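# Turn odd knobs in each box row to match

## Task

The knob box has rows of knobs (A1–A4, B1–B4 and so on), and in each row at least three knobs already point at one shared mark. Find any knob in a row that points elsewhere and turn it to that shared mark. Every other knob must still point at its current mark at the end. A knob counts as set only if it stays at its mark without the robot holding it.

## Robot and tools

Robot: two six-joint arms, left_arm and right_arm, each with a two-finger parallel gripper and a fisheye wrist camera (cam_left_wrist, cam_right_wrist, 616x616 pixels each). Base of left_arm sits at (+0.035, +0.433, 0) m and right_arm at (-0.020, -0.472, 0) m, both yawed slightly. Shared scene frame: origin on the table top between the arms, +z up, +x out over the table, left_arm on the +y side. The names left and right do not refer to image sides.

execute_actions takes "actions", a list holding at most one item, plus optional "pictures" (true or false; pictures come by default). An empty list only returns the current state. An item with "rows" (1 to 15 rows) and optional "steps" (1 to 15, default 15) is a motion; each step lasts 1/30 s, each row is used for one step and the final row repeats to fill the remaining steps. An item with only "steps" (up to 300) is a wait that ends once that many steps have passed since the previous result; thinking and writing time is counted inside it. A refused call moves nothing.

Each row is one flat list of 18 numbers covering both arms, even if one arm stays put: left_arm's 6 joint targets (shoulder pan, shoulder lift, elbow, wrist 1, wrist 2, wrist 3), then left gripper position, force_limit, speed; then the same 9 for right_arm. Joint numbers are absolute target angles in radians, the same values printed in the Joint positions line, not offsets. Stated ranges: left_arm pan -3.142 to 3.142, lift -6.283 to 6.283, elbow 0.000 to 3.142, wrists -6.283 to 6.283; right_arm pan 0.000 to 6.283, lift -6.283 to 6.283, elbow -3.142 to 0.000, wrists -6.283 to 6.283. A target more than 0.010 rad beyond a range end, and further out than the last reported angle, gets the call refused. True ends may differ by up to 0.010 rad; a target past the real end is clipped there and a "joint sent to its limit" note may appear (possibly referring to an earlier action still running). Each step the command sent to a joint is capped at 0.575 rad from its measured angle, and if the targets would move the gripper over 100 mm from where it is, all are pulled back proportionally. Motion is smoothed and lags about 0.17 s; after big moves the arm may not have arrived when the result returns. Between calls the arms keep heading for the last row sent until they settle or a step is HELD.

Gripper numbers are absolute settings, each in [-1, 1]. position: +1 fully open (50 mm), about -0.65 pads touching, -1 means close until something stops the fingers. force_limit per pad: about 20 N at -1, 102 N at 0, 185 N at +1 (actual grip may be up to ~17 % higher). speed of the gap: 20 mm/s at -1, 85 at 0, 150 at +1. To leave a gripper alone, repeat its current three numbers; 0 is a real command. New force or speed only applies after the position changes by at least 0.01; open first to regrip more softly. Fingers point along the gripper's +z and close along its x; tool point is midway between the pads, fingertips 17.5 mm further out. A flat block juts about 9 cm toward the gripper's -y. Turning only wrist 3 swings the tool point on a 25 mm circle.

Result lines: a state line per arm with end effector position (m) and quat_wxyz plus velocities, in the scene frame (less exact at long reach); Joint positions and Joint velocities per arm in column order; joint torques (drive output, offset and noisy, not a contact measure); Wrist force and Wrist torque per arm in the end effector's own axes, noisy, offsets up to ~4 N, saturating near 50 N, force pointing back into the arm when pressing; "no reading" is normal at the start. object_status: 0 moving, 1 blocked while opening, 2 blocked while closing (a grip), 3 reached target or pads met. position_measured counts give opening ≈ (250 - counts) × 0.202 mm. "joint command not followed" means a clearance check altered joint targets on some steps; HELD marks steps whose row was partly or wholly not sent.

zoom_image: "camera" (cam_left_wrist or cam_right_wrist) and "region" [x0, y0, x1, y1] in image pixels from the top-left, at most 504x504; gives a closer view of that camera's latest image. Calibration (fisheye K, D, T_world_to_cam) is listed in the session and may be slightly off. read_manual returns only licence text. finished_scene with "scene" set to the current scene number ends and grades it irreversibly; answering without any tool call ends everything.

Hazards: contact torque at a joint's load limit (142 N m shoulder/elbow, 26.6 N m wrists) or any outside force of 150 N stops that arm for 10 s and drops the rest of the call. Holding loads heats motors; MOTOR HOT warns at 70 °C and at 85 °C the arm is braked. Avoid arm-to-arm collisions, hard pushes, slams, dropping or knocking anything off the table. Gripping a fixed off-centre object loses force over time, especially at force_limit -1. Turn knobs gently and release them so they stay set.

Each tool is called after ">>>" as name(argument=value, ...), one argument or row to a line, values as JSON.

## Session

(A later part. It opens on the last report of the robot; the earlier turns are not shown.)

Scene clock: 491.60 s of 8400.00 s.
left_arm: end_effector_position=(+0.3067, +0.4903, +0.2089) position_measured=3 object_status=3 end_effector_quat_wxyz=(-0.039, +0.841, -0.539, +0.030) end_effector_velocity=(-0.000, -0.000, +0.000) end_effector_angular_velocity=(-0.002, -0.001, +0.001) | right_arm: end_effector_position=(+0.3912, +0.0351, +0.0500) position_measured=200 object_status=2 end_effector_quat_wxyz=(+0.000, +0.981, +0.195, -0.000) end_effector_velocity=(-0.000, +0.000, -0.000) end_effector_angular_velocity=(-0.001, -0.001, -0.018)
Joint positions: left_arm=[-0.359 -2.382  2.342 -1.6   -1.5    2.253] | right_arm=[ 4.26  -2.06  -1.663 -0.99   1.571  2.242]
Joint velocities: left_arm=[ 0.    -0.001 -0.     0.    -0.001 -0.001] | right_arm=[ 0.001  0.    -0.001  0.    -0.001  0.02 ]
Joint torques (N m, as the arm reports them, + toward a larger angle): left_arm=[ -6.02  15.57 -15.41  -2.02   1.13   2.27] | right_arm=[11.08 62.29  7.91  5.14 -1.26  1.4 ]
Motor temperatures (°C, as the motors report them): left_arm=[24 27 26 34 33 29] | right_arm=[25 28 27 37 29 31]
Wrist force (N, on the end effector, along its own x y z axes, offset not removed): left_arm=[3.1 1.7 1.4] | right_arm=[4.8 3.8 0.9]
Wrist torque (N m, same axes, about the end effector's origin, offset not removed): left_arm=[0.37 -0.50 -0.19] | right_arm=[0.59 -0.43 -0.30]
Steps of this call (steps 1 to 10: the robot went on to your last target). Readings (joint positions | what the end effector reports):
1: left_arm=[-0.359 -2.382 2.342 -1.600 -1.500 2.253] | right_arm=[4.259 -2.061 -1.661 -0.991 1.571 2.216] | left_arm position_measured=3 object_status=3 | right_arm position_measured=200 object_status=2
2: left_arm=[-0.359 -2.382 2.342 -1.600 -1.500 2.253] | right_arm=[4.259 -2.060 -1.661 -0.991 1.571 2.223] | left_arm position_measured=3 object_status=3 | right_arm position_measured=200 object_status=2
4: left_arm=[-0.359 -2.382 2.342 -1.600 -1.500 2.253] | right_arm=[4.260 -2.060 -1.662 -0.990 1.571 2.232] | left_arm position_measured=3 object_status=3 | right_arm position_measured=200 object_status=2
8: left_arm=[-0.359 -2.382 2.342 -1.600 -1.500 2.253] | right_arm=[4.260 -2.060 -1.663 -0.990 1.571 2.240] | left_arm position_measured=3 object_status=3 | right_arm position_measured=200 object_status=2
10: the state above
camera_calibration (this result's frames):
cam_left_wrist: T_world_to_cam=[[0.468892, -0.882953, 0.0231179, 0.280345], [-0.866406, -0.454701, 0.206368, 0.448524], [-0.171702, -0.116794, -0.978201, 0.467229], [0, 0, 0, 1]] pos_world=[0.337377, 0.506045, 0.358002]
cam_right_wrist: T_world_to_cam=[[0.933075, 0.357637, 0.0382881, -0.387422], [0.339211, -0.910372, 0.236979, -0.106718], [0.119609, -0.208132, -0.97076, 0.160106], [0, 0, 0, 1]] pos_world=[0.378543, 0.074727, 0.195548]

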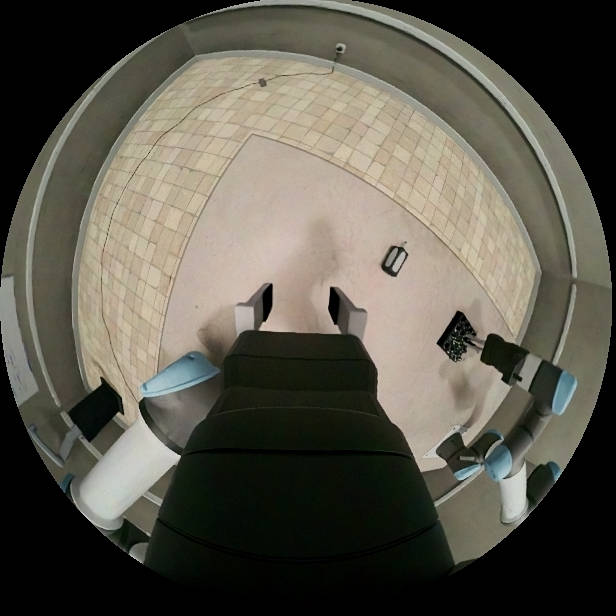

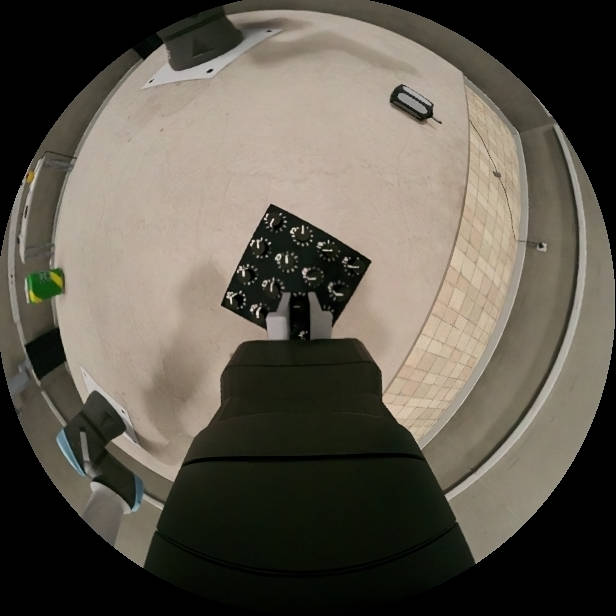

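>>> execute_actions(
  actions=[
    {"rows": [
[-0.359,-2.382,2.342,-1.6,-1.5,2.253,1,-1,0,4.2606,-2.0581,-1.6650,-0.9893,1.5708,2.275,-1,-0.9,-0.8]], "steps": 11},
  ],
  pictures=false,
)

>>> execute_actions(
  actions=[
    {"rows": [
[-0.359,-2.382,2.342,-1.6,-1.5,2.253,1,-1,0,4.2606,-2.0581,-1.6650,-0.9893,1.5708,2.275,-0.13,-0.9,-0.5],
[-0.359,-2.382,2.342,-1.6,-1.5,2.253,1,-1,0,4.2606,-2.0581,-1.6650,-0.9893,1.5708,2.275,-0.13,-0.9,-0.5],
[-0.359,-2.382,2.342,-1.6,-1.5,2.253,1,-1,0,4.2606,-2.0581,-1.6650,-0.9893,1.5708,2.275,-0.13,-0.9,-0.5],
[-0.359,-2.382,2.342,-1.6,-1.5,2.253,1,-1,0,4.2606,-2.0581,-1.6650,-0.9893,1.5708,2.275,-0.13,-0.9,-0.5],
[-0.359,-2.382,2.342,-1.6,-1.5,2.253,1,-1,0,4.2606,-2.0514,-1.6597,-1.0013,1.5708,2.275,-0.13,-0.9,-0.5],
[-0.359,-2.382,2.342,-1.6,-1.5,2.253,1,-1,0,4.2606,-2.0448,-1.6543,-1.0133,1.5708,2.275,-0.13,-0.9,-0.5],
[-0.359,-2.382,2.342,-1.6,-1.5,2.253,1,-1,0,4.2606,-2.0381,-1.6490,-1.0253,1.5708,2.275,-0.13,-0.9,-0.5]], "steps": 14},
  ],
  pictures=false,
)

>>> execute_actions(
  actions=[
    {"rows": [
[-0.359,-2.382,2.342,-1.6,-1.5,2.253,1,-1,0,4.2747,-2.0427,-1.6428,-1.0269,1.5708,2.322,-0.02,-0.9,-0.5],
[-0.359,-2.382,2.342,-1.6,-1.5,2.253,1,-1,0,4.2888,-2.0473,-1.6366,-1.0285,1.5708,2.369,-0.02,-0.9,-0.5],
[-0.359,-2.382,2.342,-1.6,-1.5,2.253,1,-1,0,4.3029,-2.0519,-1.6304,-1.0301,1.5708,2.416,-0.02,-0.9,-0.5],
[-0.359,-2.382,2.342,-1.6,-1.5,2.253,1,-1,0,4.3171,-2.0565,-1.6242,-1.0318,1.5708,2.463,-0.02,-0.9,-0.5],
[-0.359,-2.382,2.342,-1.6,-1.5,2.253,1,-1,0,4.3312,-2.0611,-1.6179,-1.0334,1.5708,2.509,-0.02,-0.9,-0.5],
[-0.359,-2.382,2.342,-1.6,-1.5,2.253,1,-1,0,4.3453,-2.0657,-1.6117,-1.0350,1.5708,2.556,-0.02,-0.9,-0.5],
[-0.359,-2.382,2.342,-1.6,-1.5,2.253,1,-1,0,4.3594,-2.0703,-1.6055,-1.0366,1.5708,2.603,-0.02,-0.9,-0.5],
[-0.359,-2.382,2.342,-1.6,-1.5,2.253,1,-1,0,4.3735,-2.0749,-1.5993,-1.0382,1.5708,2.65,-0.02,-0.9,-0.5]], "steps": 15},
  ],
  pictures=false,
)

>>> execute_actions(
  actions=[
    {"steps": 20},
  ],
)

>>> zoom_image(
  camera="cam_right_wrist",
  region=[279, 286, 321, 328],
)

Scene clock: 545.07 s of 8400.00 s.
left_arm: end_effector_position=(+0.3067, +0.4903, +0.2089) position_measured=3 object_status=3 end_effector_quat_wxyz=(-0.039, +0.841, -0.539, +0.030) end_effector_velocity=(+0.000, -0.000, +0.000) end_effector_angular_velocity=(+0.000, -0.001, -0.000) | right_arm: end_effector_position=(+0.3912, +0.0350, +0.0500) position_measured=200 object_status=2 end_effector_quat_wxyz=(+0.000, +0.983, +0.181, -0.000) end_effector_velocity=(-0.001, -0.001, -0.001) end_effector_angular_velocity=(-0.002, +0.001, -0.021)
Joint positions: left_arm=[-0.359 -2.382  2.342 -1.6   -1.5    2.253] | right_arm=[ 4.261 -2.058 -1.665 -0.989  1.571  2.272]
Joint velocities: left_arm=[-0.    -0.001  0.    -0.     0.    -0.   ] | right_arm=[ 0.002  0.001 -0.004  0.    -0.     0.022]
Joint torques (N m, as the arm reports them, + toward a larger angle): left_arm=[ -6.58  15.51 -16.63  -2.18   1.02   2.21] | right_arm=[11.72 63.62 11.78  5.04 -1.24  1.82]
Motor temperatures (°C, as the motors report them): left_arm=[24 27 26 34 33 29] | right_arm=[25 28 27 37 29 31]
Wrist force (N, on the end effector, along its own x y z axes, offset not removed): left_arm=[2.5 0.0 1.8] | right_arm=[0.9 3.1 0.1]
Wrist torque (N m, same axes, about the end effector's origin, offset not removed): left_arm=[-0.04 -0.37 -0.25] | right_arm=[0.53 0.03 -0.17]
Steps of this call (steps 1 to 30: the robot went on to your last target; steps 31 to 100: nothing new was sent; then 49.77 s passed at rest; steps 101 to 111: all 11 steps of this action). Readings (joint positions | what the end effector reports):
101: left_arm=[-0.359 -2.382 2.342 -1.600 -1.500 2.253] | right_arm=[4.260 -2.059 -1.663 -0.990 1.571 2.245] | left_arm position_measured=3 object_status=3 | right_arm position_measured=200 object_status=2
102: left_arm=[-0.359 -2.382 2.342 -1.600 -1.500 2.253] | right_arm=[4.260 -2.059 -1.663 -0.990 1.571 2.246] | left_arm position_measured=3 object_status=3 | right_arm position_measured=200 object_status=2
104: left_arm=[-0.359 -2.382 2.342 -1.600 -1.500 2.253] | right_arm=[4.260 -2.059 -1.664 -0.990 1.571 2.256] | left_arm position_measured=3 object_status=3 | right_arm position_measured=200 object_status=2
108: left_arm=[-0.359 -2.382 2.342 -1.600 -1.500 2.253] | right_arm=[4.260 -2.058 -1.665 -0.989 1.571 2.268] | left_arm position_measured=3 object_status=3 | right_arm position_measured=200 object_status=2
111: the state above

Scene clock: 545.53 s of 8400.00 s.
left_arm: end_effector_position=(+0.3067, +0.4903, +0.2089) position_measured=3 object_status=3 end_effector_quat_wxyz=(-0.039, +0.841, -0.539, +0.030) end_effector_velocity=(+0.000, +0.000, +0.000) end_effector_angular_velocity=(+0.001, -0.001, +0.001) | right_arm: end_effector_position=(+0.3912, +0.0350, +0.0631) position_measured=172 object_status=3 end_effector_quat_wxyz=(+0.000, +0.984, +0.180, -0.000) end_effector_velocity=(+0.000, +0.001, +0.022) end_effector_angular_velocity=(+0.002, -0.002, +0.000)
Joint positions: left_arm=[-0.359 -2.382  2.342 -1.6   -1.5    2.253] | right_arm=[ 4.261 -2.041 -1.652 -1.019  1.571  2.275]
Joint velocities: left_arm=[ 0.    -0.    -0.     0.     0.001 -0.001] | right_arm=[ 0.001  0.027  0.024 -0.047 -0.     0.   ]
Joint torques (N m, as the arm reports them, + toward a larger angle): left_arm=[ -6.13  15.41 -16.38  -2.17   0.85   2.34] | right_arm=[ 9.86 61.8  37.72  1.33 -1.18  1.76]
Motor temperatures (°C, as the motors report them): left_arm=[24 27 26 34 33 29] | right_arm=[25 28 27 37 29 31]
Wrist force (N, on the end effector, along its own x y z axes, offset not removed): left_arm=[3.5 0.4 -0.6] | right_arm=[-2.3 3.4 6.7]
Wrist torque (N m, same axes, about the end effector's origin, offset not removed): left_arm=[-0.04 -0.53 -0.15] | right_arm=[0.70 0.29 0.14]
Steps of this call (steps 1 to 14: all 14 steps of this action). Readings (joint positions | what the end effector reports):
1: left_arm=[-0.359 -2.382 2.342 -1.600 -1.500 2.253] | right_arm=[4.261 -2.058 -1.665 -0.989 1.571 2.273] | left_arm position_measured=3 object_status=3 | right_arm position_measured=200 object_status=0
2: left_arm=[-0.359 -2.382 2.342 -1.600 -1.500 2.253] | right_arm=[4.261 -2.058 -1.665 -0.989 1.571 2.273] | left_arm position_measured=3 object_status=3 | right_arm position_measured=191 object_status=0
4: left_arm=[-0.359 -2.382 2.342 -1.600 -1.500 2.253] | right_arm=[4.261 -2.058 -1.665 -0.989 1.571 2.274] | left_arm position_measured=3 object_status=3 | right_arm position_measured=174 object_status=0
8: left_arm=[-0.359 -2.382 2.342 -1.600 -1.500 2.253] | right_arm=[4.261 -2.054 -1.662 -0.997 1.571 2.275] | left_arm position_measured=3 object_status=3 | right_arm position_measured=172 object_status=0
14: the state above

Scene clock: 546.03 s of 8400.00 s.
left_arm: end_effector_position=(+0.3067, +0.4903, +0.2089) position_measured=3 object_status=3 end_effector_quat_wxyz=(-0.039, +0.841, -0.539, +0.030) end_effector_velocity=(-0.000, +0.000, +0.000) end_effector_angular_velocity=(-0.000, -0.000, +0.000) | right_arm: end_effector_position=(+0.3516, +0.0900, +0.0632) position_measured=155 object_status=3 end_effector_quat_wxyz=(+0.000, +0.998, +0.065, -0.000) end_effector_velocity=(-0.037, +0.047, -0.000) end_effector_angular_velocity=(+0.002, -0.003, -0.240)
Joint positions: left_arm=[-0.359 -2.382  2.342 -1.6   -1.5    2.253] | right_arm=[ 4.362 -2.071 -1.604 -1.037  1.571  2.607]
Joint velocities: left_arm=[ 0.    -0.001 -0.     0.    -0.     0.   ] | right_arm=[ 0.092 -0.026  0.041 -0.011 -0.002  0.332]
Joint torques (N m, as the arm reports them, + toward a larger angle): left_arm=[ -6.52  15.98 -16.82  -2.28   1.03   2.48] | right_arm=[ 8.31 34.74 34.83  1.56 -1.18  2.15]
Motor temperatures (°C, as the motors report them): left_arm=[24 27 26 34 33 29] | right_arm=[25 28 27 37 29 31]
Wrist force (N, on the end effector, along its own x y z axes, offset not removed): left_arm=[2.2 -0.2 -0.3] | right_arm=[0.0 2.5 2.1]
Wrist torque (N m, same axes, about the end effector's origin, offset not removed): left_arm=[-0.04 -0.35 -0.14] | right_arm=[0.48 0.01 -0.09]
Steps of this call (steps 1 to 15: all 15 steps of this action). Readings (joint positions | what the end effector reports):
1: left_arm=[-0.359 -2.382 2.342 -1.600 -1.500 2.253] | right_arm=[4.261 -2.041 -1.651 -1.021 1.571 2.275] | left_arm position_measured=3 object_status=3 | right_arm position_measured=172 object_status=0
2: left_arm=[-0.359 -2.382 2.342 -1.600 -1.500 2.253] | right_arm=[4.261 -2.040 -1.650 -1.022 1.571 2.277] | left_arm position_measured=3 object_status=3 | right_arm position_measured=163 object_status=0
4: left_arm=[-0.359 -2.382 2.342 -1.600 -1.500 2.253] | right_arm=[4.270 -2.042 -1.646 -1.024 1.571 2.301] | left_arm position_measured=3 object_status=3 | right_arm position_measured=155 object_status=0
8: left_arm=[-0.359 -2.382 2.342 -1.600 -1.500 2.253] | right_arm=[4.307 -2.054 -1.628 -1.030 1.571 2.417] | left_arm position_measured=3 object_status=3 | right_arm position_measured=155 object_status=0
15: the state above

Scene clock: 546.70 s of 8400.00 s.
left_arm: end_effector_position=(+0.3067, +0.4903, +0.2089) position_measured=3 object_status=3 end_effector_quat_wxyz=(-0.039, +0.841, -0.539, +0.030) end_effector_velocity=(+0.000, -0.000, +0.000) end_effector_angular_velocity=(-0.000, -0.001, -0.000) | right_arm: end_effector_position=(+0.3467, +0.0959, +0.0629) position_measured=155 object_status=3 end_effector_quat_wxyz=(+0.000, +0.999, +0.049, -0.000) end_effector_velocity=(-0.001, +0.001, -0.001) end_effector_angular_velocity=(-0.001, +0.001, +0.001)
Joint positions: left_arm=[-0.359 -2.382  2.342 -1.6   -1.5    2.253] | right_arm=[ 4.373 -2.075 -1.599 -1.038  1.571  2.65 ]
Joint velocities: left_arm=[-0.001 -0.    -0.    -0.     0.    -0.001] | right_arm=[ 0.001 -0.002  0.001 -0.     0.     0.   ]
Joint torques (N m, as the arm reports them, + toward a larger angle): left_arm=[ -6.32  15.7  -16.6   -2.13   1.11   2.35] | right_arm=[ 9.73 36.38 36.81  1.49 -1.22  1.77]
Motor temperatures (°C, as the motors report them): left_arm=[24 27 26 34 33 29] | right_arm=[25 28 27 37 29 31]
Wrist force (N, on the end effector, along its own x y z axes, offset not removed): left_arm=[2.0 0.3 1.7] | right_arm=[-2.0 1.8 4.1]
Wrist torque (N m, same axes, about the end effector's origin, offset not removed): left_arm=[0.09 -0.24 0.01] | right_arm=[0.21 0.40 0.08]
Steps of this call (steps 1 to 20: the robot went on to your last target). Readings (joint positions | what the end effector reports):
1: left_arm=[-0.359 -2.382 2.342 -1.600 -1.500 2.253] | right_arm=[4.365 -2.072 -1.603 -1.037 1.571 2.617] | left_arm position_measured=3 object_status=3 | right_arm position_measured=155 object_status=3
2: left_arm=[-0.359 -2.382 2.342 -1.600 -1.500 2.253] | right_arm=[4.367 -2.073 -1.602 -1.037 1.571 2.625] | left_arm position_measured=3 object_status=3 | right_arm position_measured=155 object_status=3
4: left_arm=[-0.359 -2.382 2.342 -1.600 -1.500 2.253] | right_arm=[4.369 -2.074 -1.601 -1.038 1.571 2.635] | left_arm position_measured=3 object_status=3 | right_arm position_measured=155 object_status=3
8: left_arm=[-0.359 -2.382 2.342 -1.600 -1.500 2.253] | right_arm=[4.372 -2.074 -1.600 -1.038 1.571 2.645] | left_arm position_measured=3 object_status=3 | right_arm position_measured=155 object_status=3
20: the state above
camera_calibration (this result's frames):
cam_left_wrist: T_world_to_cam=[[0.468892, -0.882953, 0.0231183, 0.280344], [-0.866406, -0.454701, 0.206368, 0.448524], [-0.171702, -0.116794, -0.978201, 0.467229], [0, 0, 0, 1]] pos_world=[0.337377, 0.506045, 0.358002]
cam_right_wrist: T_world_to_cam=[[0.996671, 0.0719762, 0.0382864, -0.362861], [0.0609176, -0.969601, 0.236987, 0.0628711], [0.0541799, -0.233865, -0.970758, 0.21574], [0, 0, 0, 1]] pos_world=[0.346134, 0.137531, 0.208425]

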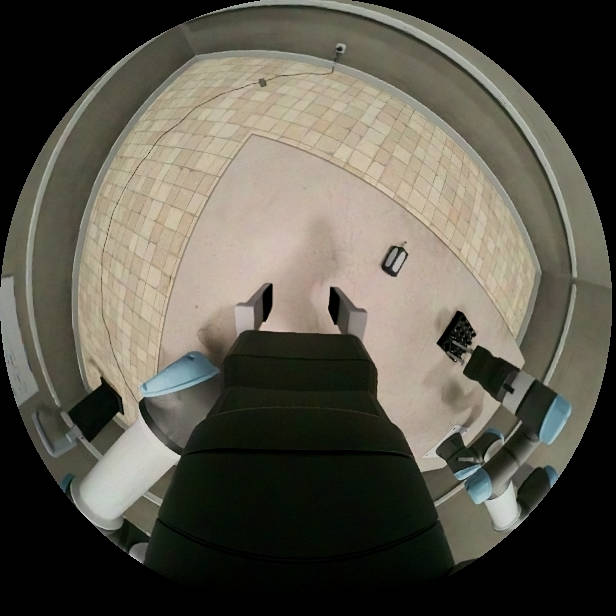

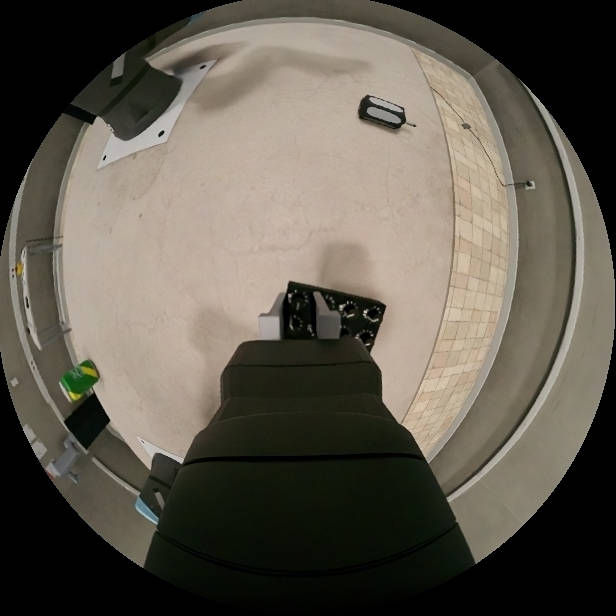

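Region (279, 286, 321, 328) of cam_right_wrist's 616x616 image, scaled by 12.000, with more detail than that image has.

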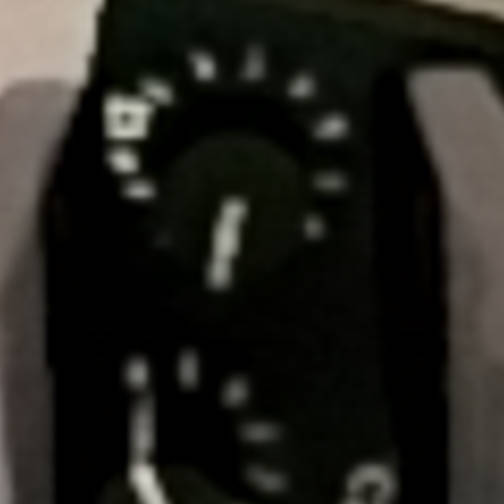

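>>> execute_actions(
  actions=[
    {"rows": [[-0.359,-2.382,2.342,-1.6,-1.5,2.253,1,-1,0,4.3744,-2.0783,-1.6066,-1.0275,1.5708,2.65,-0.02,-0.9,-0.5],[-0.359,-2.382,2.342,-1.6,-1.5,2.253,1,-1,0,4.3744,-2.0835,-1.6110,-1.0179,1.5708,2.65,-0.02,-0.9,-0.5],[-0.359,-2.382,2.342,-1.6,-1.5,2.253,1,-1,0,4.3744,-2.0888,-1.6153,-1.0083,1.5708,2.65,-0.02,-0.9,-0.5]], "steps": 12},
  ],
  pictures=false,
)

>>> execute_actions(
  actions=[
    {"rows": [[-0.359,-2.382,2.342,-1.6,-1.5,2.253,1,-1,0,4.3744,-2.0888,-1.6153,-1.0083,1.5708,2.65,-1,-0.9,-0.8]], "steps": 15},
  ],
  pictures=false,
)

>>> execute_actions(
  actions=[
    {"rows": [
[-0.359,-2.382,2.342,-1.6,-1.5,2.253,1,-1,0,4.3723,-2.0908,-1.6120,-1.0096,1.5708,2.575,-1,-0.9,-0.8],
[-0.359,-2.382,2.342,-1.6,-1.5,2.253,1,-1,0,4.3702,-2.0928,-1.6088,-1.0109,1.5708,2.5,-1,-0.9,-0.8],
[-0.359,-2.382,2.342,-1.6,-1.5,2.253,1,-1,0,4.3680,-2.0948,-1.6055,-1.0121,1.5708,2.4275,-1,-0.9,-0.8],
[-0.359,-2.382,2.342,-1.6,-1.5,2.253,1,-1,0,4.3659,-2.0968,-1.6022,-1.0134,1.5708,2.365,-1,-0.9,-0.8],
[-0.359,-2.382,2.342,-1.6,-1.5,2.253,1,-1,0,4.3644,-2.0996,-1.5976,-1.0152,1.5708,2.3025,-1,-0.9,-0.8],
[-0.359,-2.382,2.342,-1.6,-1.5,2.253,1,-1,0,4.3628,-2.1024,-1.5930,-1.0171,1.5708,2.24,-1,-0.9,-0.8],
[-0.359,-2.382,2.342,-1.6,-1.5,2.253,1,-1,0,4.3613,-2.1052,-1.5883,-1.0189,1.5708,2.1775,-1,-0.9,-0.8],
[-0.359,-2.382,2.342,-1.6,-1.5,2.253,1,-1,0,4.3597,-2.1080,-1.5837,-1.0207,1.5708,2.115,-1,-0.9,-0.8],
[-0.359,-2.382,2.342,-1.6,-1.5,2.253,1,-1,0,4.3586,-2.1112,-1.5785,-1.0228,1.5708,2.0525,-1,-0.9,-0.8],
[-0.359,-2.382,2.342,-1.6,-1.5,2.253,1,-1,0,4.3576,-2.1143,-1.5733,-1.0248,1.5708,1.99,-1,-0.9,-0.8],
[-0.359,-2.382,2.342,-1.6,-1.5,2.253,1,-1,0,4.3565,-2.1175,-1.5681,-1.0269,1.5708,1.9275,-1,-0.9,-0.8],
[-0.359,-2.382,2.342,-1.6,-1.5,2.253,1,-1,0,4.3555,-2.1206,-1.5629,-1.0289,1.5708,1.865,-1,-0.9,-0.8],
[-0.359,-2.382,2.342,-1.6,-1.5,2.253,1,-1,0,4.3550,-2.1239,-1.5574,-1.0311,1.5708,1.8025,-1,-0.9,-0.8],
[-0.359,-2.382,2.342,-1.6,-1.5,2.253,1,-1,0,4.3545,-2.1272,-1.5519,-1.0333,1.5708,1.74,-1,-0.9,-0.8],
[-0.359,-2.382,2.342,-1.6,-1.5,2.253,1,-1,0,4.3540,-2.1305,-1.5464,-1.0355,1.5708,1.6775,-1,-0.9,-0.8]], "steps": 15},
  ],
  pictures=false,
)

>>> execute_actions(
  actions=[
    {"rows": [
[-0.359,-2.382,2.342,-1.6,-1.5,2.253,1,-1,0,4.3535,-2.1338,-1.5409,-1.0377,1.5708,1.615,-1,-0.9,-0.8],
[-0.359,-2.382,2.342,-1.6,-1.5,2.253,1,-1,0,4.3536,-2.1370,-1.5355,-1.0399,1.5708,1.5525,-1,-0.9,-0.8],
[-0.359,-2.382,2.342,-1.6,-1.5,2.253,1,-1,0,4.3537,-2.1403,-1.5300,-1.0421,1.5708,1.49,-1,-0.9,-0.8],
[-0.359,-2.382,2.342,-1.6,-1.5,2.253,1,-1,0,4.3538,-2.1435,-1.5246,-1.0443,1.5708,1.4275,-1,-0.9,-0.8],
[-0.359,-2.382,2.342,-1.6,-1.5,2.253,1,-1,0,4.3539,-2.1467,-1.5191,-1.0465,1.5708,1.365,-1,-0.9,-0.8],
[-0.359,-2.382,2.342,-1.6,-1.5,2.253,1,-1,0,4.3546,-2.1497,-1.5141,-1.0486,1.5708,1.3025,-1,-0.9,-0.8],
[-0.359,-2.382,2.342,-1.6,-1.5,2.253,1,-1,0,4.3553,-2.1527,-1.5091,-1.0506,1.5708,1.24,-1,-0.9,-0.8],
[-0.359,-2.382,2.342,-1.6,-1.5,2.253,1,-1,0,4.3560,-2.1557,-1.5040,-1.0527,1.5708,1.1775,-1,-0.9,-0.8],
[-0.359,-2.382,2.342,-1.6,-1.5,2.253,1,-1,0,4.3568,-2.1587,-1.4990,-1.0547,1.5708,1.115,-1,-0.9,-0.8],
[-0.359,-2.382,2.342,-1.6,-1.5,2.253,1,-1,0,4.3580,-2.1613,-1.4947,-1.0565,1.5708,1.0525,-1,-0.9,-0.8],
[-0.359,-2.382,2.342,-1.6,-1.5,2.253,1,-1,0,4.3593,-2.1638,-1.4904,-1.0583,1.5708,0.99,-1,-0.9,-0.8],
[-0.359,-2.382,2.342,-1.6,-1.5,2.253,1,-1,0,4.3605,-2.1664,-1.4861,-1.0600,1.5708,0.9275,-1,-0.9,-0.8],
[-0.359,-2.382,2.342,-1.6,-1.5,2.253,1,-1,0,4.3618,-2.1689,-1.4818,-1.0618,1.5708,0.865,-1,-0.9,-0.8],
[-0.359,-2.382,2.342,-1.6,-1.5,2.253,1,-1,0,4.3635,-2.1708,-1.4785,-1.0631,1.5708,0.8025,-1,-0.9,-0.8],
[-0.359,-2.382,2.342,-1.6,-1.5,2.253,1,-1,0,4.3652,-2.1727,-1.4753,-1.0645,1.5708,0.74,-1,-0.9,-0.8]], "steps": 15},
  ],
  pictures=false,
)

>>> execute_actions(
  actions=[
    {"rows": [
[-0.359,-2.382,2.342,-1.6,-1.5,2.253,1,-1,0,4.3669,-2.1746,-1.4720,-1.0658,1.5708,0.6775,-1,-0.9,-0.8],
[-0.359,-2.382,2.342,-1.6,-1.5,2.253,1,-1,0,4.3687,-2.1765,-1.4687,-1.0671,1.5708,0.615,-1,-0.9,-0.8],
[-0.359,-2.382,2.342,-1.6,-1.5,2.253,1,-1,0,4.3708,-2.1777,-1.4668,-1.0679,1.5708,0.5525,-1,-0.9,-0.8],
[-0.359,-2.382,2.342,-1.6,-1.5,2.253,1,-1,0,4.3728,-2.1788,-1.4648,-1.0688,1.5708,0.49,-1,-0.9,-0.8],
[-0.359,-2.382,2.342,-1.6,-1.5,2.253,1,-1,0,4.3749,-2.1800,-1.4629,-1.0696,1.5708,0.4275,-1,-0.9,-0.8],
[-0.359,-2.382,2.342,-1.6,-1.5,2.253,1,-1,0,4.3770,-2.1811,-1.4609,-1.0704,1.5708,0.365,-1,-0.9,-0.8],
[-0.359,-2.382,2.342,-1.6,-1.5,2.253,1,-1,0,4.3794,-2.1814,-1.4604,-1.0706,1.5708,0.3025,-1,-0.9,-0.8],
[-0.359,-2.382,2.342,-1.6,-1.5,2.253,1,-1,0,4.3817,-2.1817,-1.4599,-1.0708,1.5708,0.24,-1,-0.9,-0.8],
[-0.359,-2.382,2.342,-1.6,-1.5,2.253,1,-1,0,4.3840,-2.1820,-1.4594,-1.0710,1.5708,0.1775,-1,-0.9,-0.8],
[-0.359,-2.382,2.342,-1.6,-1.5,2.253,1,-1,0,4.3864,-2.1823,-1.4589,-1.0712,1.5708,0.115,-1,-0.9,-0.8],
[-0.359,-2.382,2.342,-1.6,-1.5,2.253,1,-1,0,4.3888,-2.1817,-1.4599,-1.0708,1.5708,0.0525,-1,-0.9,-0.8],
[-0.359,-2.382,2.342,-1.6,-1.5,2.253,1,-1,0,4.3912,-2.1811,-1.4609,-1.0704,1.5708,-0.01,-1,-0.9,-0.8],
[-0.359,-2.382,2.342,-1.6,-1.5,2.253,1,-1,0,4.3936,-2.1805,-1.4619,-1.0700,1.5708,-0.0725,-1,-0.9,-0.8],
[-0.359,-2.382,2.342,-1.6,-1.5,2.253,1,-1,0,4.3961,-2.1799,-1.4629,-1.0696,1.5708,-0.135,-1,-0.9,-0.8],
[-0.359,-2.382,2.342,-1.6,-1.5,2.253,1,-1,0,4.3984,-2.1785,-1.4653,-1.0686,1.5708,-0.1975,-1,-0.9,-0.8]], "steps": 15},
  ],
  pictures=false,
)

>>> execute_actions(
  actions=[
    {"rows": [
[-0.359,-2.382,2.342,-1.6,-1.5,2.253,1,-1,0,4.4008,-2.1771,-1.4678,-1.0676,1.5708,-0.26,-1,-0.9,-0.8],
[-0.359,-2.382,2.342,-1.6,-1.5,2.253,1,-1,0,4.4032,-2.1756,-1.4702,-1.0665,1.5708,-0.3225,-1,-0.9,-0.8],
[-0.359,-2.382,2.342,-1.6,-1.5,2.253,1,-1,0,4.4055,-2.1742,-1.4726,-1.0655,1.5708,-0.385,-1,-0.9,-0.8],
[-0.359,-2.382,2.342,-1.6,-1.5,2.253,1,-1,0,4.4077,-2.1721,-1.4763,-1.0640,1.5708,-0.4475,-1,-0.9,-0.8],
[-0.359,-2.382,2.342,-1.6,-1.5,2.253,1,-1,0,4.4099,-2.1699,-1.4800,-1.0625,1.5708,-0.51,-1,-0.9,-0.8],
[-0.359,-2.382,2.342,-1.6,-1.5,2.253,1,-1,0,4.4120,-2.1678,-1.4836,-1.0610,1.5708,-0.5725,-1,-0.9,-0.8],
[-0.359,-2.382,2.342,-1.6,-1.5,2.253,1,-1,0,4.4142,-2.1656,-1.4873,-1.0595,1.5708,-0.635,-1,-0.9,-0.8],
[-0.359,-2.382,2.342,-1.6,-1.5,2.253,1,-1,0,4.4160,-2.1629,-1.4920,-1.0576,1.5708,-0.6975,-1,-0.9,-0.8],
[-0.359,-2.382,2.342,-1.6,-1.5,2.253,1,-1,0,4.4179,-2.1601,-1.4966,-1.0557,1.5708,-0.76,-1,-0.9,-0.8],
[-0.359,-2.382,2.342,-1.6,-1.5,2.253,1,-1,0,4.4197,-2.1574,-1.5013,-1.0538,1.5708,-0.8225,-1,-0.9,-0.8],
[-0.359,-2.382,2.342,-1.6,-1.5,2.253,1,-1,0,4.4215,-2.1546,-1.5059,-1.0519,1.5708,-0.885,-1,-0.9,-0.8],
[-0.359,-2.382,2.342,-1.6,-1.5,2.253,1,-1,0,4.4228,-2.1513,-1.5115,-1.0496,1.5708,-0.94,-1,-0.9,-0.8],
[-0.359,-2.382,2.342,-1.6,-1.5,2.253,1,-1,0,4.4236,-2.1476,-1.5177,-1.0471,1.5708,-0.98,-1,-0.9,-0.8]], "steps": 15},
  ],
  pictures=false,
)

>>> execute_actions(
  actions=[
    {"steps": 18},
  ],
)

>>> zoom_image(
  camera="cam_right_wrist",
  region=[258, 250, 342, 334],
)

>>> zoom_image(
  camera="cam_right_wrist",
  region=[216, 160, 384, 328],
)

Scene clock: 667.10 s of 8400.00 s.
left_arm: end_effector_position=(+0.3067, +0.4903, +0.2089) position_measured=3 object_status=3 end_effector_quat_wxyz=(-0.039, +0.841, -0.539, +0.030) end_effector_velocity=(-0.000, -0.000, -0.000) end_effector_angular_velocity=(-0.001, +0.002, -0.001) | right_arm: end_effector_position=(+0.3459, +0.0955, +0.0513) position_measured=155 object_status=3 end_effector_quat_wxyz=(-0.000, +0.999, +0.050, +0.000) end_effector_velocity=(-0.000, -0.000, -0.011) end_effector_angular_velocity=(+0.000, +0.001, +0.001)
Joint positions: left_arm=[-0.359 -2.382  2.342 -1.6   -1.5    2.253] | right_arm=[ 4.374 -2.087 -1.614 -1.011  1.571  2.65 ]
Joint velocities: left_arm=[-0.     0.001  0.     0.    -0.001  0.   ] | right_arm=[-0.    -0.013 -0.011  0.024  0.001 -0.001]
Joint torques (N m, as the arm reports them, + toward a larger angle): left_arm=[ -7.02  15.1  -15.64  -2.22   0.75   2.39] | right_arm=[10.32 37.38 12.29  5.58 -1.15  1.7 ]
Motor temperatures (°C, as the motors report them): left_arm=[24 27 26 34 33 29] | right_arm=[25 28 27 37 29 31]
Wrist force (N, on the end effector, along its own x y z axes, offset not removed): left_arm=[3.0 -0.6 2.4] | right_arm=[1.1 2.8 4.5]
Wrist torque (N m, same axes, about the end effector's origin, offset not removed): left_arm=[-0.16 -0.43 -0.04] | right_arm=[0.54 -0.05 -0.03]
Steps of this call (steps 1 to 15: the robot went on to your last target; steps 16 to 90: nothing new was sent; then 117.00 s passed at rest; steps 91 to 102: all 12 steps of this action). Readings (joint positions | what the end effector reports):
91: left_arm=[-0.359 -2.382 2.342 -1.600 -1.500 2.253] | right_arm=[4.374 -2.075 -1.599 -1.038 1.571 2.650] | left_arm position_measured=3 object_status=3 | right_arm position_measured=155 object_status=3
92: left_arm=[-0.359 -2.382 2.342 -1.600 -1.500 2.253] | right_arm=[4.374 -2.075 -1.600 -1.038 1.571 2.650] | left_arm position_measured=3 object_status=3 | right_arm position_measured=155 object_status=3
94: left_arm=[-0.359 -2.382 2.342 -1.600 -1.500 2.253] | right_arm=[4.374 -2.078 -1.603 -1.031 1.571 2.650] | left_arm position_measured=3 object_status=3 | right_arm position_measured=155 object_status=3
98: left_arm=[-0.359 -2.382 2.342 -1.600 -1.500 2.253] | right_arm=[4.374 -2.085 -1.611 -1.017 1.571 2.650] | left_arm position_measured=3 object_status=3 | right_arm position_measured=155 object_status=3
102: the state above

Scene clock: 667.60 s of 8400.00 s.
left_arm: end_effector_position=(+0.3067, +0.4903, +0.2089) position_measured=3 object_status=3 end_effector_quat_wxyz=(-0.039, +0.841, -0.539, +0.030) end_effector_velocity=(+0.000, -0.000, -0.000) end_effector_angular_velocity=(-0.000, +0.000, +0.001) | right_arm: end_effector_position=(+0.3458, +0.0954, +0.0500) position_measured=200 object_status=0 end_effector_quat_wxyz=(-0.000, +0.999, +0.050, +0.000) end_effector_velocity=(+0.000, -0.000, -0.000) end_effector_angular_velocity=(-0.001, -0.000, -0.003)
Joint positions: left_arm=[-0.359 -2.382  2.342 -1.6   -1.5    2.253] | right_arm=[ 4.374 -2.089 -1.615 -1.008  1.571  2.65 ]
Joint velocities: left_arm=[-0.     0.    -0.    -0.    -0.    -0.001] | right_arm=[-0.    -0.001  0.    -0.    -0.     0.002]
Joint torques (N m, as the arm reports them, + toward a larger angle): left_arm=[ -6.69  15.23 -16.05  -2.28   1.     2.27] | right_arm=[ 8.87 34.68 11.95  5.44 -1.19  1.71]
Motor temperatures (°C, as the motors report them): left_arm=[24 27 26 34 33 29] | right_arm=[25 28 27 37 29 31]
Wrist force (N, on the end effector, along its own x y z axes, offset not removed): left_arm=[1.0 2.6 -0.6] | right_arm=[-1.6 1.3 0.2]
Wrist torque (N m, same axes, about the end effector's origin, offset not removed): left_arm=[0.30 -0.07 -0.15] | right_arm=[0.00 0.15 0.07]
Steps of this call (steps 1 to 15: all 15 steps of this action). Readings (joint positions | what the end effector reports):
1: left_arm=[-0.359 -2.382 2.342 -1.600 -1.500 2.253] | right_arm=[4.374 -2.088 -1.614 -1.011 1.571 2.650] | left_arm position_measured=3 object_status=3 | right_arm position_measured=155 object_status=0
2: left_arm=[-0.359 -2.382 2.342 -1.600 -1.500 2.253] | right_arm=[4.374 -2.088 -1.614 -1.010 1.571 2.650] | left_arm position_measured=3 object_status=3 | right_arm position_measured=161 object_status=0
4: left_arm=[-0.359 -2.382 2.342 -1.600 -1.500 2.253] | right_arm=[4.374 -2.088 -1.615 -1.009 1.571 2.650] | left_arm position_measured=3 object_status=3 | right_arm position_measured=172 object_status=0
8: left_arm=[-0.359 -2.382 2.342 -1.600 -1.500 2.253] | right_arm=[4.374 -2.089 -1.615 -1.009 1.571 2.650] | left_arm position_measured=3 object_status=3 | right_arm position_measured=194 object_status=0
15: the state above

Scene clock: 668.10 s of 8400.00 s.
left_arm: end_effector_position=(+0.3067, +0.4903, +0.2089) position_measured=3 object_status=3 end_effector_quat_wxyz=(-0.039, +0.841, -0.539, +0.030) end_effector_velocity=(-0.000, +0.000, +0.000) end_effector_angular_velocity=(-0.001, -0.000, +0.002) | right_arm: end_effector_position=(+0.3460, +0.0955, +0.0500) position_measured=200 object_status=2 end_effector_quat_wxyz=(+0.000, +0.941, +0.338, -0.000) end_effector_velocity=(+0.001, +0.001, +0.001) end_effector_angular_velocity=(+0.003, -0.000, +1.749)
Joint positions: left_arm=[-0.359 -2.382  2.342 -1.6   -1.5    2.253] | right_arm=[ 4.359 -2.114 -1.574 -1.025  1.571  2.045]
Joint velocities: left_arm=[ 0.    -0.001  0.     0.    -0.    -0.001] | right_arm=[-0.031 -0.087  0.146 -0.056  0.001 -1.78 ]
Joint torques (N m, as the arm reports them, + toward a larger angle): left_arm=[ -5.6   14.83 -16.09  -2.22   1.11   2.2 ] | right_arm=[-9.52 34.74 37.29  1.9  -1.27 -5.51]
Motor temperatures (°C, as the motors report them): left_arm=[24 27 26 34 33 29] | right_arm=[25 28 27 37 29 31]
Wrist force (N, on the end effector, along its own x y z axes, offset not removed): left_arm=[2.5 -1.0 1.0] | right_arm=[-5.3 2.2 -3.1]
Wrist torque (N m, same axes, about the end effector's origin, offset not removed): left_arm=[-0.28 -0.27 -0.10] | right_arm=[0.57 0.17 0.00]
Steps of this call (steps 1 to 15: all 15 steps of this action). Readings (joint positions | what the end effector reports):
1: left_arm=[-0.359 -2.382 2.342 -1.600 -1.500 2.253] | right_arm=[4.374 -2.089 -1.615 -1.008 1.571 2.650] | left_arm position_measured=3 object_status=3 | right_arm position_measured=200 object_status=2
2: left_arm=[-0.359 -2.382 2.342 -1.600 -1.500 2.253] | right_arm=[4.374 -2.089 -1.615 -1.008 1.571 2.648] | left_arm position_measured=3 object_status=3 | right_arm position_measured=200 object_status=2
4: left_arm=[-0.359 -2.382 2.342 -1.600 -1.500 2.253] | right_arm=[4.373 -2.090 -1.613 -1.009 1.571 2.614] | left_arm position_measured=3 object_status=3 | right_arm position_measured=200 object_status=2
8: left_arm=[-0.359 -2.382 2.342 -1.600 -1.500 2.253] | right_arm=[4.368 -2.096 -1.604 -1.013 1.571 2.447] | left_arm position_measured=3 object_status=3 | right_arm position_measured=200 object_status=2
15: the state above

Scene clock: 668.60 s of 8400.00 s.
left_arm: end_effector_position=(+0.3067, +0.4903, +0.2089) position_measured=3 object_status=3 end_effector_quat_wxyz=(-0.039, +0.841, -0.539, +0.030) end_effector_velocity=(-0.000, -0.000, -0.000) end_effector_angular_velocity=(-0.000, +0.000, -0.000) | right_arm: end_effector_position=(+0.3459, +0.0956, +0.0500) position_measured=200 object_status=2 end_effector_quat_wxyz=(+0.000, +0.689, +0.724, -0.000) end_effector_velocity=(-0.001, -0.000, -0.001) end_effector_angular_velocity=(-0.001, +0.001, +1.864)
Joint positions: left_arm=[-0.359 -2.382  2.342 -1.6   -1.5    2.253] | right_arm=[ 4.358 -2.16  -1.497 -1.055  1.571  1.114]
Joint velocities: left_arm=[-0.001  0.     0.    -0.    -0.    -0.   ] | right_arm=[ 0.032 -0.077  0.128 -0.053  0.    -1.832]
Joint torques (N m, as the arm reports them, + toward a larger angle): left_arm=[ -7.31  14.6  -17.12  -2.19   0.98   2.25] | right_arm=[11.82 35.55 36.56  2.07 -1.16 -5.69]
Motor temperatures (°C, as the motors report them): left_arm=[24 27 26 34 33 29] | right_arm=[25 28 27 37 29 31]
Wrist force (N, on the end effector, along its own x y z axes, offset not removed): left_arm=[2.2 0.4 0.4] | right_arm=[-4.4 1.9 -1.7]
Wrist torque (N m, same axes, about the end effector's origin, offset not removed): left_arm=[-0.05 -0.31 -0.05] | right_arm=[0.71 0.55 0.12]
Steps of this call (steps 1 to 15: all 15 steps of this action). Readings (joint positions | what the end effector reports):
1: left_arm=[-0.359 -2.382 2.342 -1.600 -1.500 2.253] | right_arm=[4.358 -2.117 -1.569 -1.027 1.571 1.984] | left_arm position_measured=3 object_status=3 | right_arm position_measured=200 object_status=2
2: left_arm=[-0.359 -2.382 2.342 -1.600 -1.500 2.253] | right_arm=[4.357 -2.120 -1.564 -1.029 1.571 1.922] | left_arm position_measured=3 object_status=3 | right_arm position_measured=200 object_status=2
4: left_arm=[-0.359 -2.382 2.342 -1.600 -1.500 2.253] | right_arm=[4.356 -2.126 -1.553 -1.033 1.571 1.799] | left_arm position_measured=3 object_status=3 | right_arm position_measured=200 object_status=2
8: left_arm=[-0.359 -2.382 2.342 -1.600 -1.500 2.253] | right_arm=[4.355 -2.139 -1.532 -1.041 1.571 1.550] | left_arm position_measured=3 object_status=3 | right_arm position_measured=200 object_status=2
15: the state above

Scene clock: 669.10 s of 8400.00 s.
left_arm: end_effector_position=(+0.3067, +0.4903, +0.2089) position_measured=3 object_status=3 end_effector_quat_wxyz=(-0.039, +0.841, -0.539, +0.030) end_effector_velocity=(+0.000, +0.000, +0.000) end_effector_angular_velocity=(-0.000, -0.001, -0.001) | right_arm: end_effector_position=(+0.3456, +0.0954, +0.0500) position_measured=200 object_status=2 end_effector_quat_wxyz=(-0.000, +0.275, +0.962, +0.000) end_effector_velocity=(-0.001, +0.001, +0.000) end_effector_angular_velocity=(+0.001, +0.001, +1.903)
Joint positions: left_arm=[-0.359 -2.382  2.342 -1.6   -1.5    2.253] | right_arm=[ 4.386 -2.18  -1.462 -1.07   1.571  0.176]
Joint velocities: left_arm=[-0.    -0.001 -0.     0.     0.     0.001] | right_arm=[ 0.069  0.001 -0.    -0.     0.001 -1.834]
Joint torques (N m, as the arm reports them, + toward a larger angle): left_arm=[ -5.46  15.43 -16.88  -2.18   0.87   2.23] | right_arm=[10.84 44.03 31.39  1.3  -1.38 -5.81]
Motor temperatures (°C, as the motors report them): left_arm=[24 27 26 34 33 29] | right_arm=[25 28 27 37 29 31]
Wrist force (N, on the end effector, along its own x y z axes, offset not removed): left_arm=[2.8 -0.7 1.5] | right_arm=[-3.6 3.8 -4.6]
Wrist torque (N m, same axes, about the end effector's origin, offset not removed): left_arm=[-0.21 -0.47 -0.20] | right_arm=[0.50 0.06 -0.17]
Steps of this call (steps 1 to 15: all 15 steps of this action). Readings (joint positions | what the end effector reports):
1: left_arm=[-0.359 -2.382 2.342 -1.600 -1.500 2.253] | right_arm=[4.360 -2.162 -1.493 -1.057 1.571 1.051] | left_arm position_measured=3 object_status=3 | right_arm position_measured=200 object_status=2
2: left_arm=[-0.359 -2.382 2.342 -1.600 -1.500 2.253] | right_arm=[4.361 -2.165 -1.489 -1.059 1.571 0.989] | left_arm position_measured=3 object_status=3 | right_arm position_measured=200 object_status=2
4: left_arm=[-0.359 -2.382 2.342 -1.600 -1.500 2.253] | right_arm=[4.364 -2.169 -1.481 -1.062 1.571 0.864] | left_arm position_measured=3 object_status=3 | right_arm position_measured=200 object_status=2
8: left_arm=[-0.359 -2.382 2.342 -1.600 -1.500 2.253] | right_arm=[4.371 -2.176 -1.470 -1.067 1.571 0.614] | left_arm position_measured=3 object_status=3 | right_arm position_measured=200 object_status=2
15: the state above

Scene clock: 669.60 s of 8400.00 s.
left_arm: end_effector_position=(+0.3067, +0.4903, +0.2089) position_measured=3 object_status=3 end_effector_quat_wxyz=(-0.039, +0.841, -0.539, +0.030) end_effector_velocity=(+0.000, +0.000, -0.000) end_effector_angular_velocity=(+0.001, +0.000, +0.001) | right_arm: end_effector_position=(+0.3457, +0.0951, +0.0500) position_measured=200 object_status=2 end_effector_quat_wxyz=(+0.000, -0.203, +0.979, +0.000) end_effector_velocity=(+0.002, -0.002, -0.000) end_effector_angular_velocity=(-0.003, -0.001, +1.670)
Joint positions: left_arm=[-0.359 -2.382  2.342 -1.6   -1.5    2.253] | right_arm=[ 4.418 -2.157 -1.501 -1.054  1.571 -0.756]
Joint velocities: left_arm=[ 0.     0.001 -0.    -0.     0.001 -0.001] | right_arm=[ 0.041  0.071 -0.121  0.048 -0.002 -1.629]
Joint torques (N m, as the arm reports them, + toward a larger angle): left_arm=[ -6.46  16.26 -17.06  -2.21   0.83   2.42] | right_arm=[ 9.67 66.57 10.    4.13 -1.41 -4.06]
Motor temperatures (°C, as the motors report them): left_arm=[24 27 26 34 33 29] | right_arm=[25 28 27 37 29 31]
Wrist force (N, on the end effector, along its own x y z axes, offset not removed): left_arm=[1.9 1.1 -0.1] | right_arm=[0.3 -0.2 -6.4]
Wrist torque (N m, same axes, about the end effector's origin, offset not removed): left_arm=[0.10 -0.20 -0.01] | right_arm=[-0.49 -0.55 0.06]
Steps of this call (steps 1 to 15: all 15 steps of this action). Readings (joint positions | what the end effector reports):
1: left_arm=[-0.359 -2.382 2.342 -1.600 -1.500 2.253] | right_arm=[4.388 -2.180 -1.462 -1.070 1.571 0.114] | left_arm position_measured=3 object_status=3 | right_arm position_measured=200 object_status=2
2: left_arm=[-0.359 -2.382 2.342 -1.600 -1.500 2.253] | right_arm=[4.391 -2.180 -1.463 -1.070 1.571 0.051] | left_arm position_measured=3 object_status=3 | right_arm position_measured=200 object_status=2
4: left_arm=[-0.359 -2.382 2.342 -1.600 -1.500 2.253] | right_arm=[4.395 -2.179 -1.465 -1.069 1.571 -0.074] | left_arm position_measured=3 object_status=3 | right_arm position_measured=200 object_status=2
8: left_arm=[-0.359 -2.382 2.342 -1.600 -1.500 2.253] | right_arm=[4.405 -2.173 -1.474 -1.065 1.571 -0.324] | left_arm position_measured=3 object_status=3 | right_arm position_measured=200 object_status=2
15: the state above

Scene clock: 670.20 s of 8400.00 s.
left_arm: end_effector_position=(+0.3067, +0.4903, +0.2089) position_measured=3 object_status=3 end_effector_quat_wxyz=(-0.039, +0.841, -0.539, +0.030) end_effector_velocity=(-0.000, -0.000, -0.000) end_effector_angular_velocity=(-0.001, +0.000, -0.003) | right_arm: end_effector_position=(+0.3459, +0.0954, +0.0500) position_measured=200 object_status=2 end_effector_quat_wxyz=(-0.000, -0.312, +0.950, -0.000) end_effector_velocity=(+0.000, +0.000, +0.001) end_effector_angular_velocity=(+0.001, -0.000, +0.015)
Joint positions: left_arm=[-0.359 -2.382  2.342 -1.6   -1.5    2.253] | right_arm=[ 4.424 -2.148 -1.518 -1.047  1.571 -0.978]
Joint velocities: left_arm=[-0.    -0.001  0.     0.    -0.001  0.003] | right_arm=[ 0.     0.001 -0.     0.    -0.    -0.015]
Joint torques (N m, as the arm reports them, + toward a larger angle): left_arm=[ -6.81  14.02 -16.8   -2.18   0.92   2.36] | right_arm=[ 8.99 64.89 12.2   5.19 -1.23 -1.93]
Motor temperatures (°C, as the motors report them): left_arm=[24 27 26 34 33 29] | right_arm=[25 28 27 37 29 31]
Wrist force (N, on the end effector, along its own x y z axes, offset not removed): left_arm=[3.2 0.7 1.1] | right_arm=[3.9 2.4 -7.2]
Wrist torque (N m, same axes, about the end effector's origin, offset not removed): left_arm=[0.04 -0.46 -0.15] | right_arm=[0.23 -0.34 -0.02]
Steps of this call (steps 1 to 18: the robot went on to your last target). Readings (joint positions | what the end effector reports):
1: left_arm=[-0.359 -2.382 2.342 -1.600 -1.500 2.253] | right_arm=[4.419 -2.155 -1.505 -1.052 1.571 -0.807] | left_arm position_measured=3 object_status=3 | right_arm position_measured=200 object_status=2
2: left_arm=[-0.359 -2.382 2.342 -1.600 -1.500 2.253] | right_arm=[4.420 -2.153 -1.508 -1.051 1.571 -0.846] | left_arm position_measured=3 object_status=3 | right_arm position_measured=200 object_status=2
4: left_arm=[-0.359 -2.382 2.342 -1.600 -1.500 2.253] | right_arm=[4.422 -2.151 -1.512 -1.049 1.571 -0.901] | left_arm position_measured=3 object_status=3 | right_arm position_measured=200 object_status=2
8: left_arm=[-0.359 -2.382 2.342 -1.600 -1.500 2.253] | right_arm=[4.423 -2.149 -1.516 -1.048 1.571 -0.952] | left_arm position_measured=3 object_status=3 | right_arm position_measured=200 object_status=2
18: the state above
camera_calibration (this result's frames):
cam_left_wrist: T_world_to_cam=[[0.468892, -0.882953, 0.0231182, 0.280345], [-0.866406, -0.454701, 0.206368, 0.448524], [-0.171702, -0.116794, -0.978201, 0.467229], [0, 0, 0, 1]] pos_world=[0.337377, 0.506045, 0.358002]
cam_right_wrist: T_world_to_cam=[[-0.81998, -0.571109, 0.0383132, 0.328209], [-0.54777, 0.802368, 0.23697, 0.107012], [-0.166077, 0.173323, -0.970761, 0.240508], [0, 0, 0, 1]] pos_world=[0.367686, 0.059894, 0.195542]

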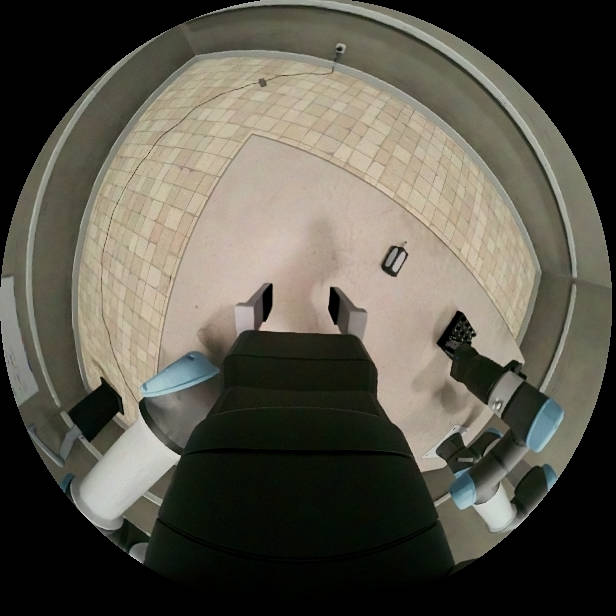

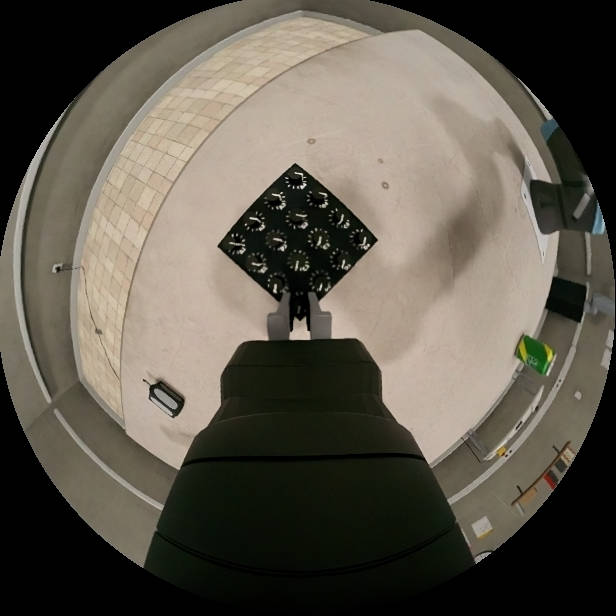

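Region (258, 250, 342, 334) of cam_right_wrist's 616x616 image, scaled by 6.000, with more detail than that image has.

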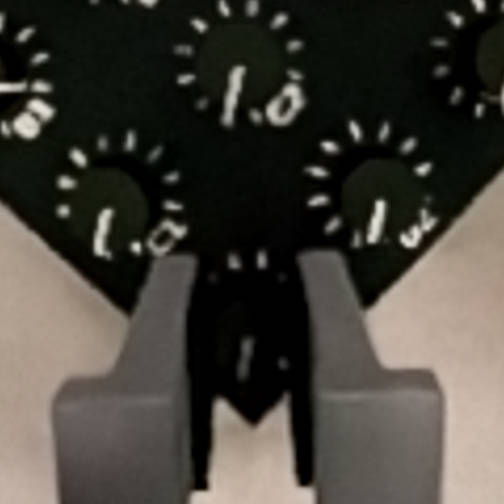

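Region (216, 160, 384, 328) of cam_right_wrist's 616x616 image, scaled by 3.000, with more detail than that image has.

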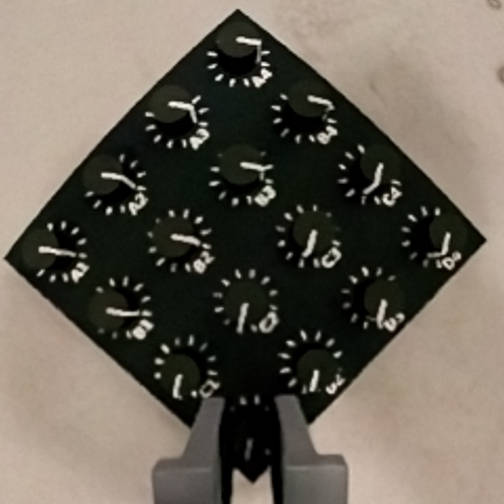

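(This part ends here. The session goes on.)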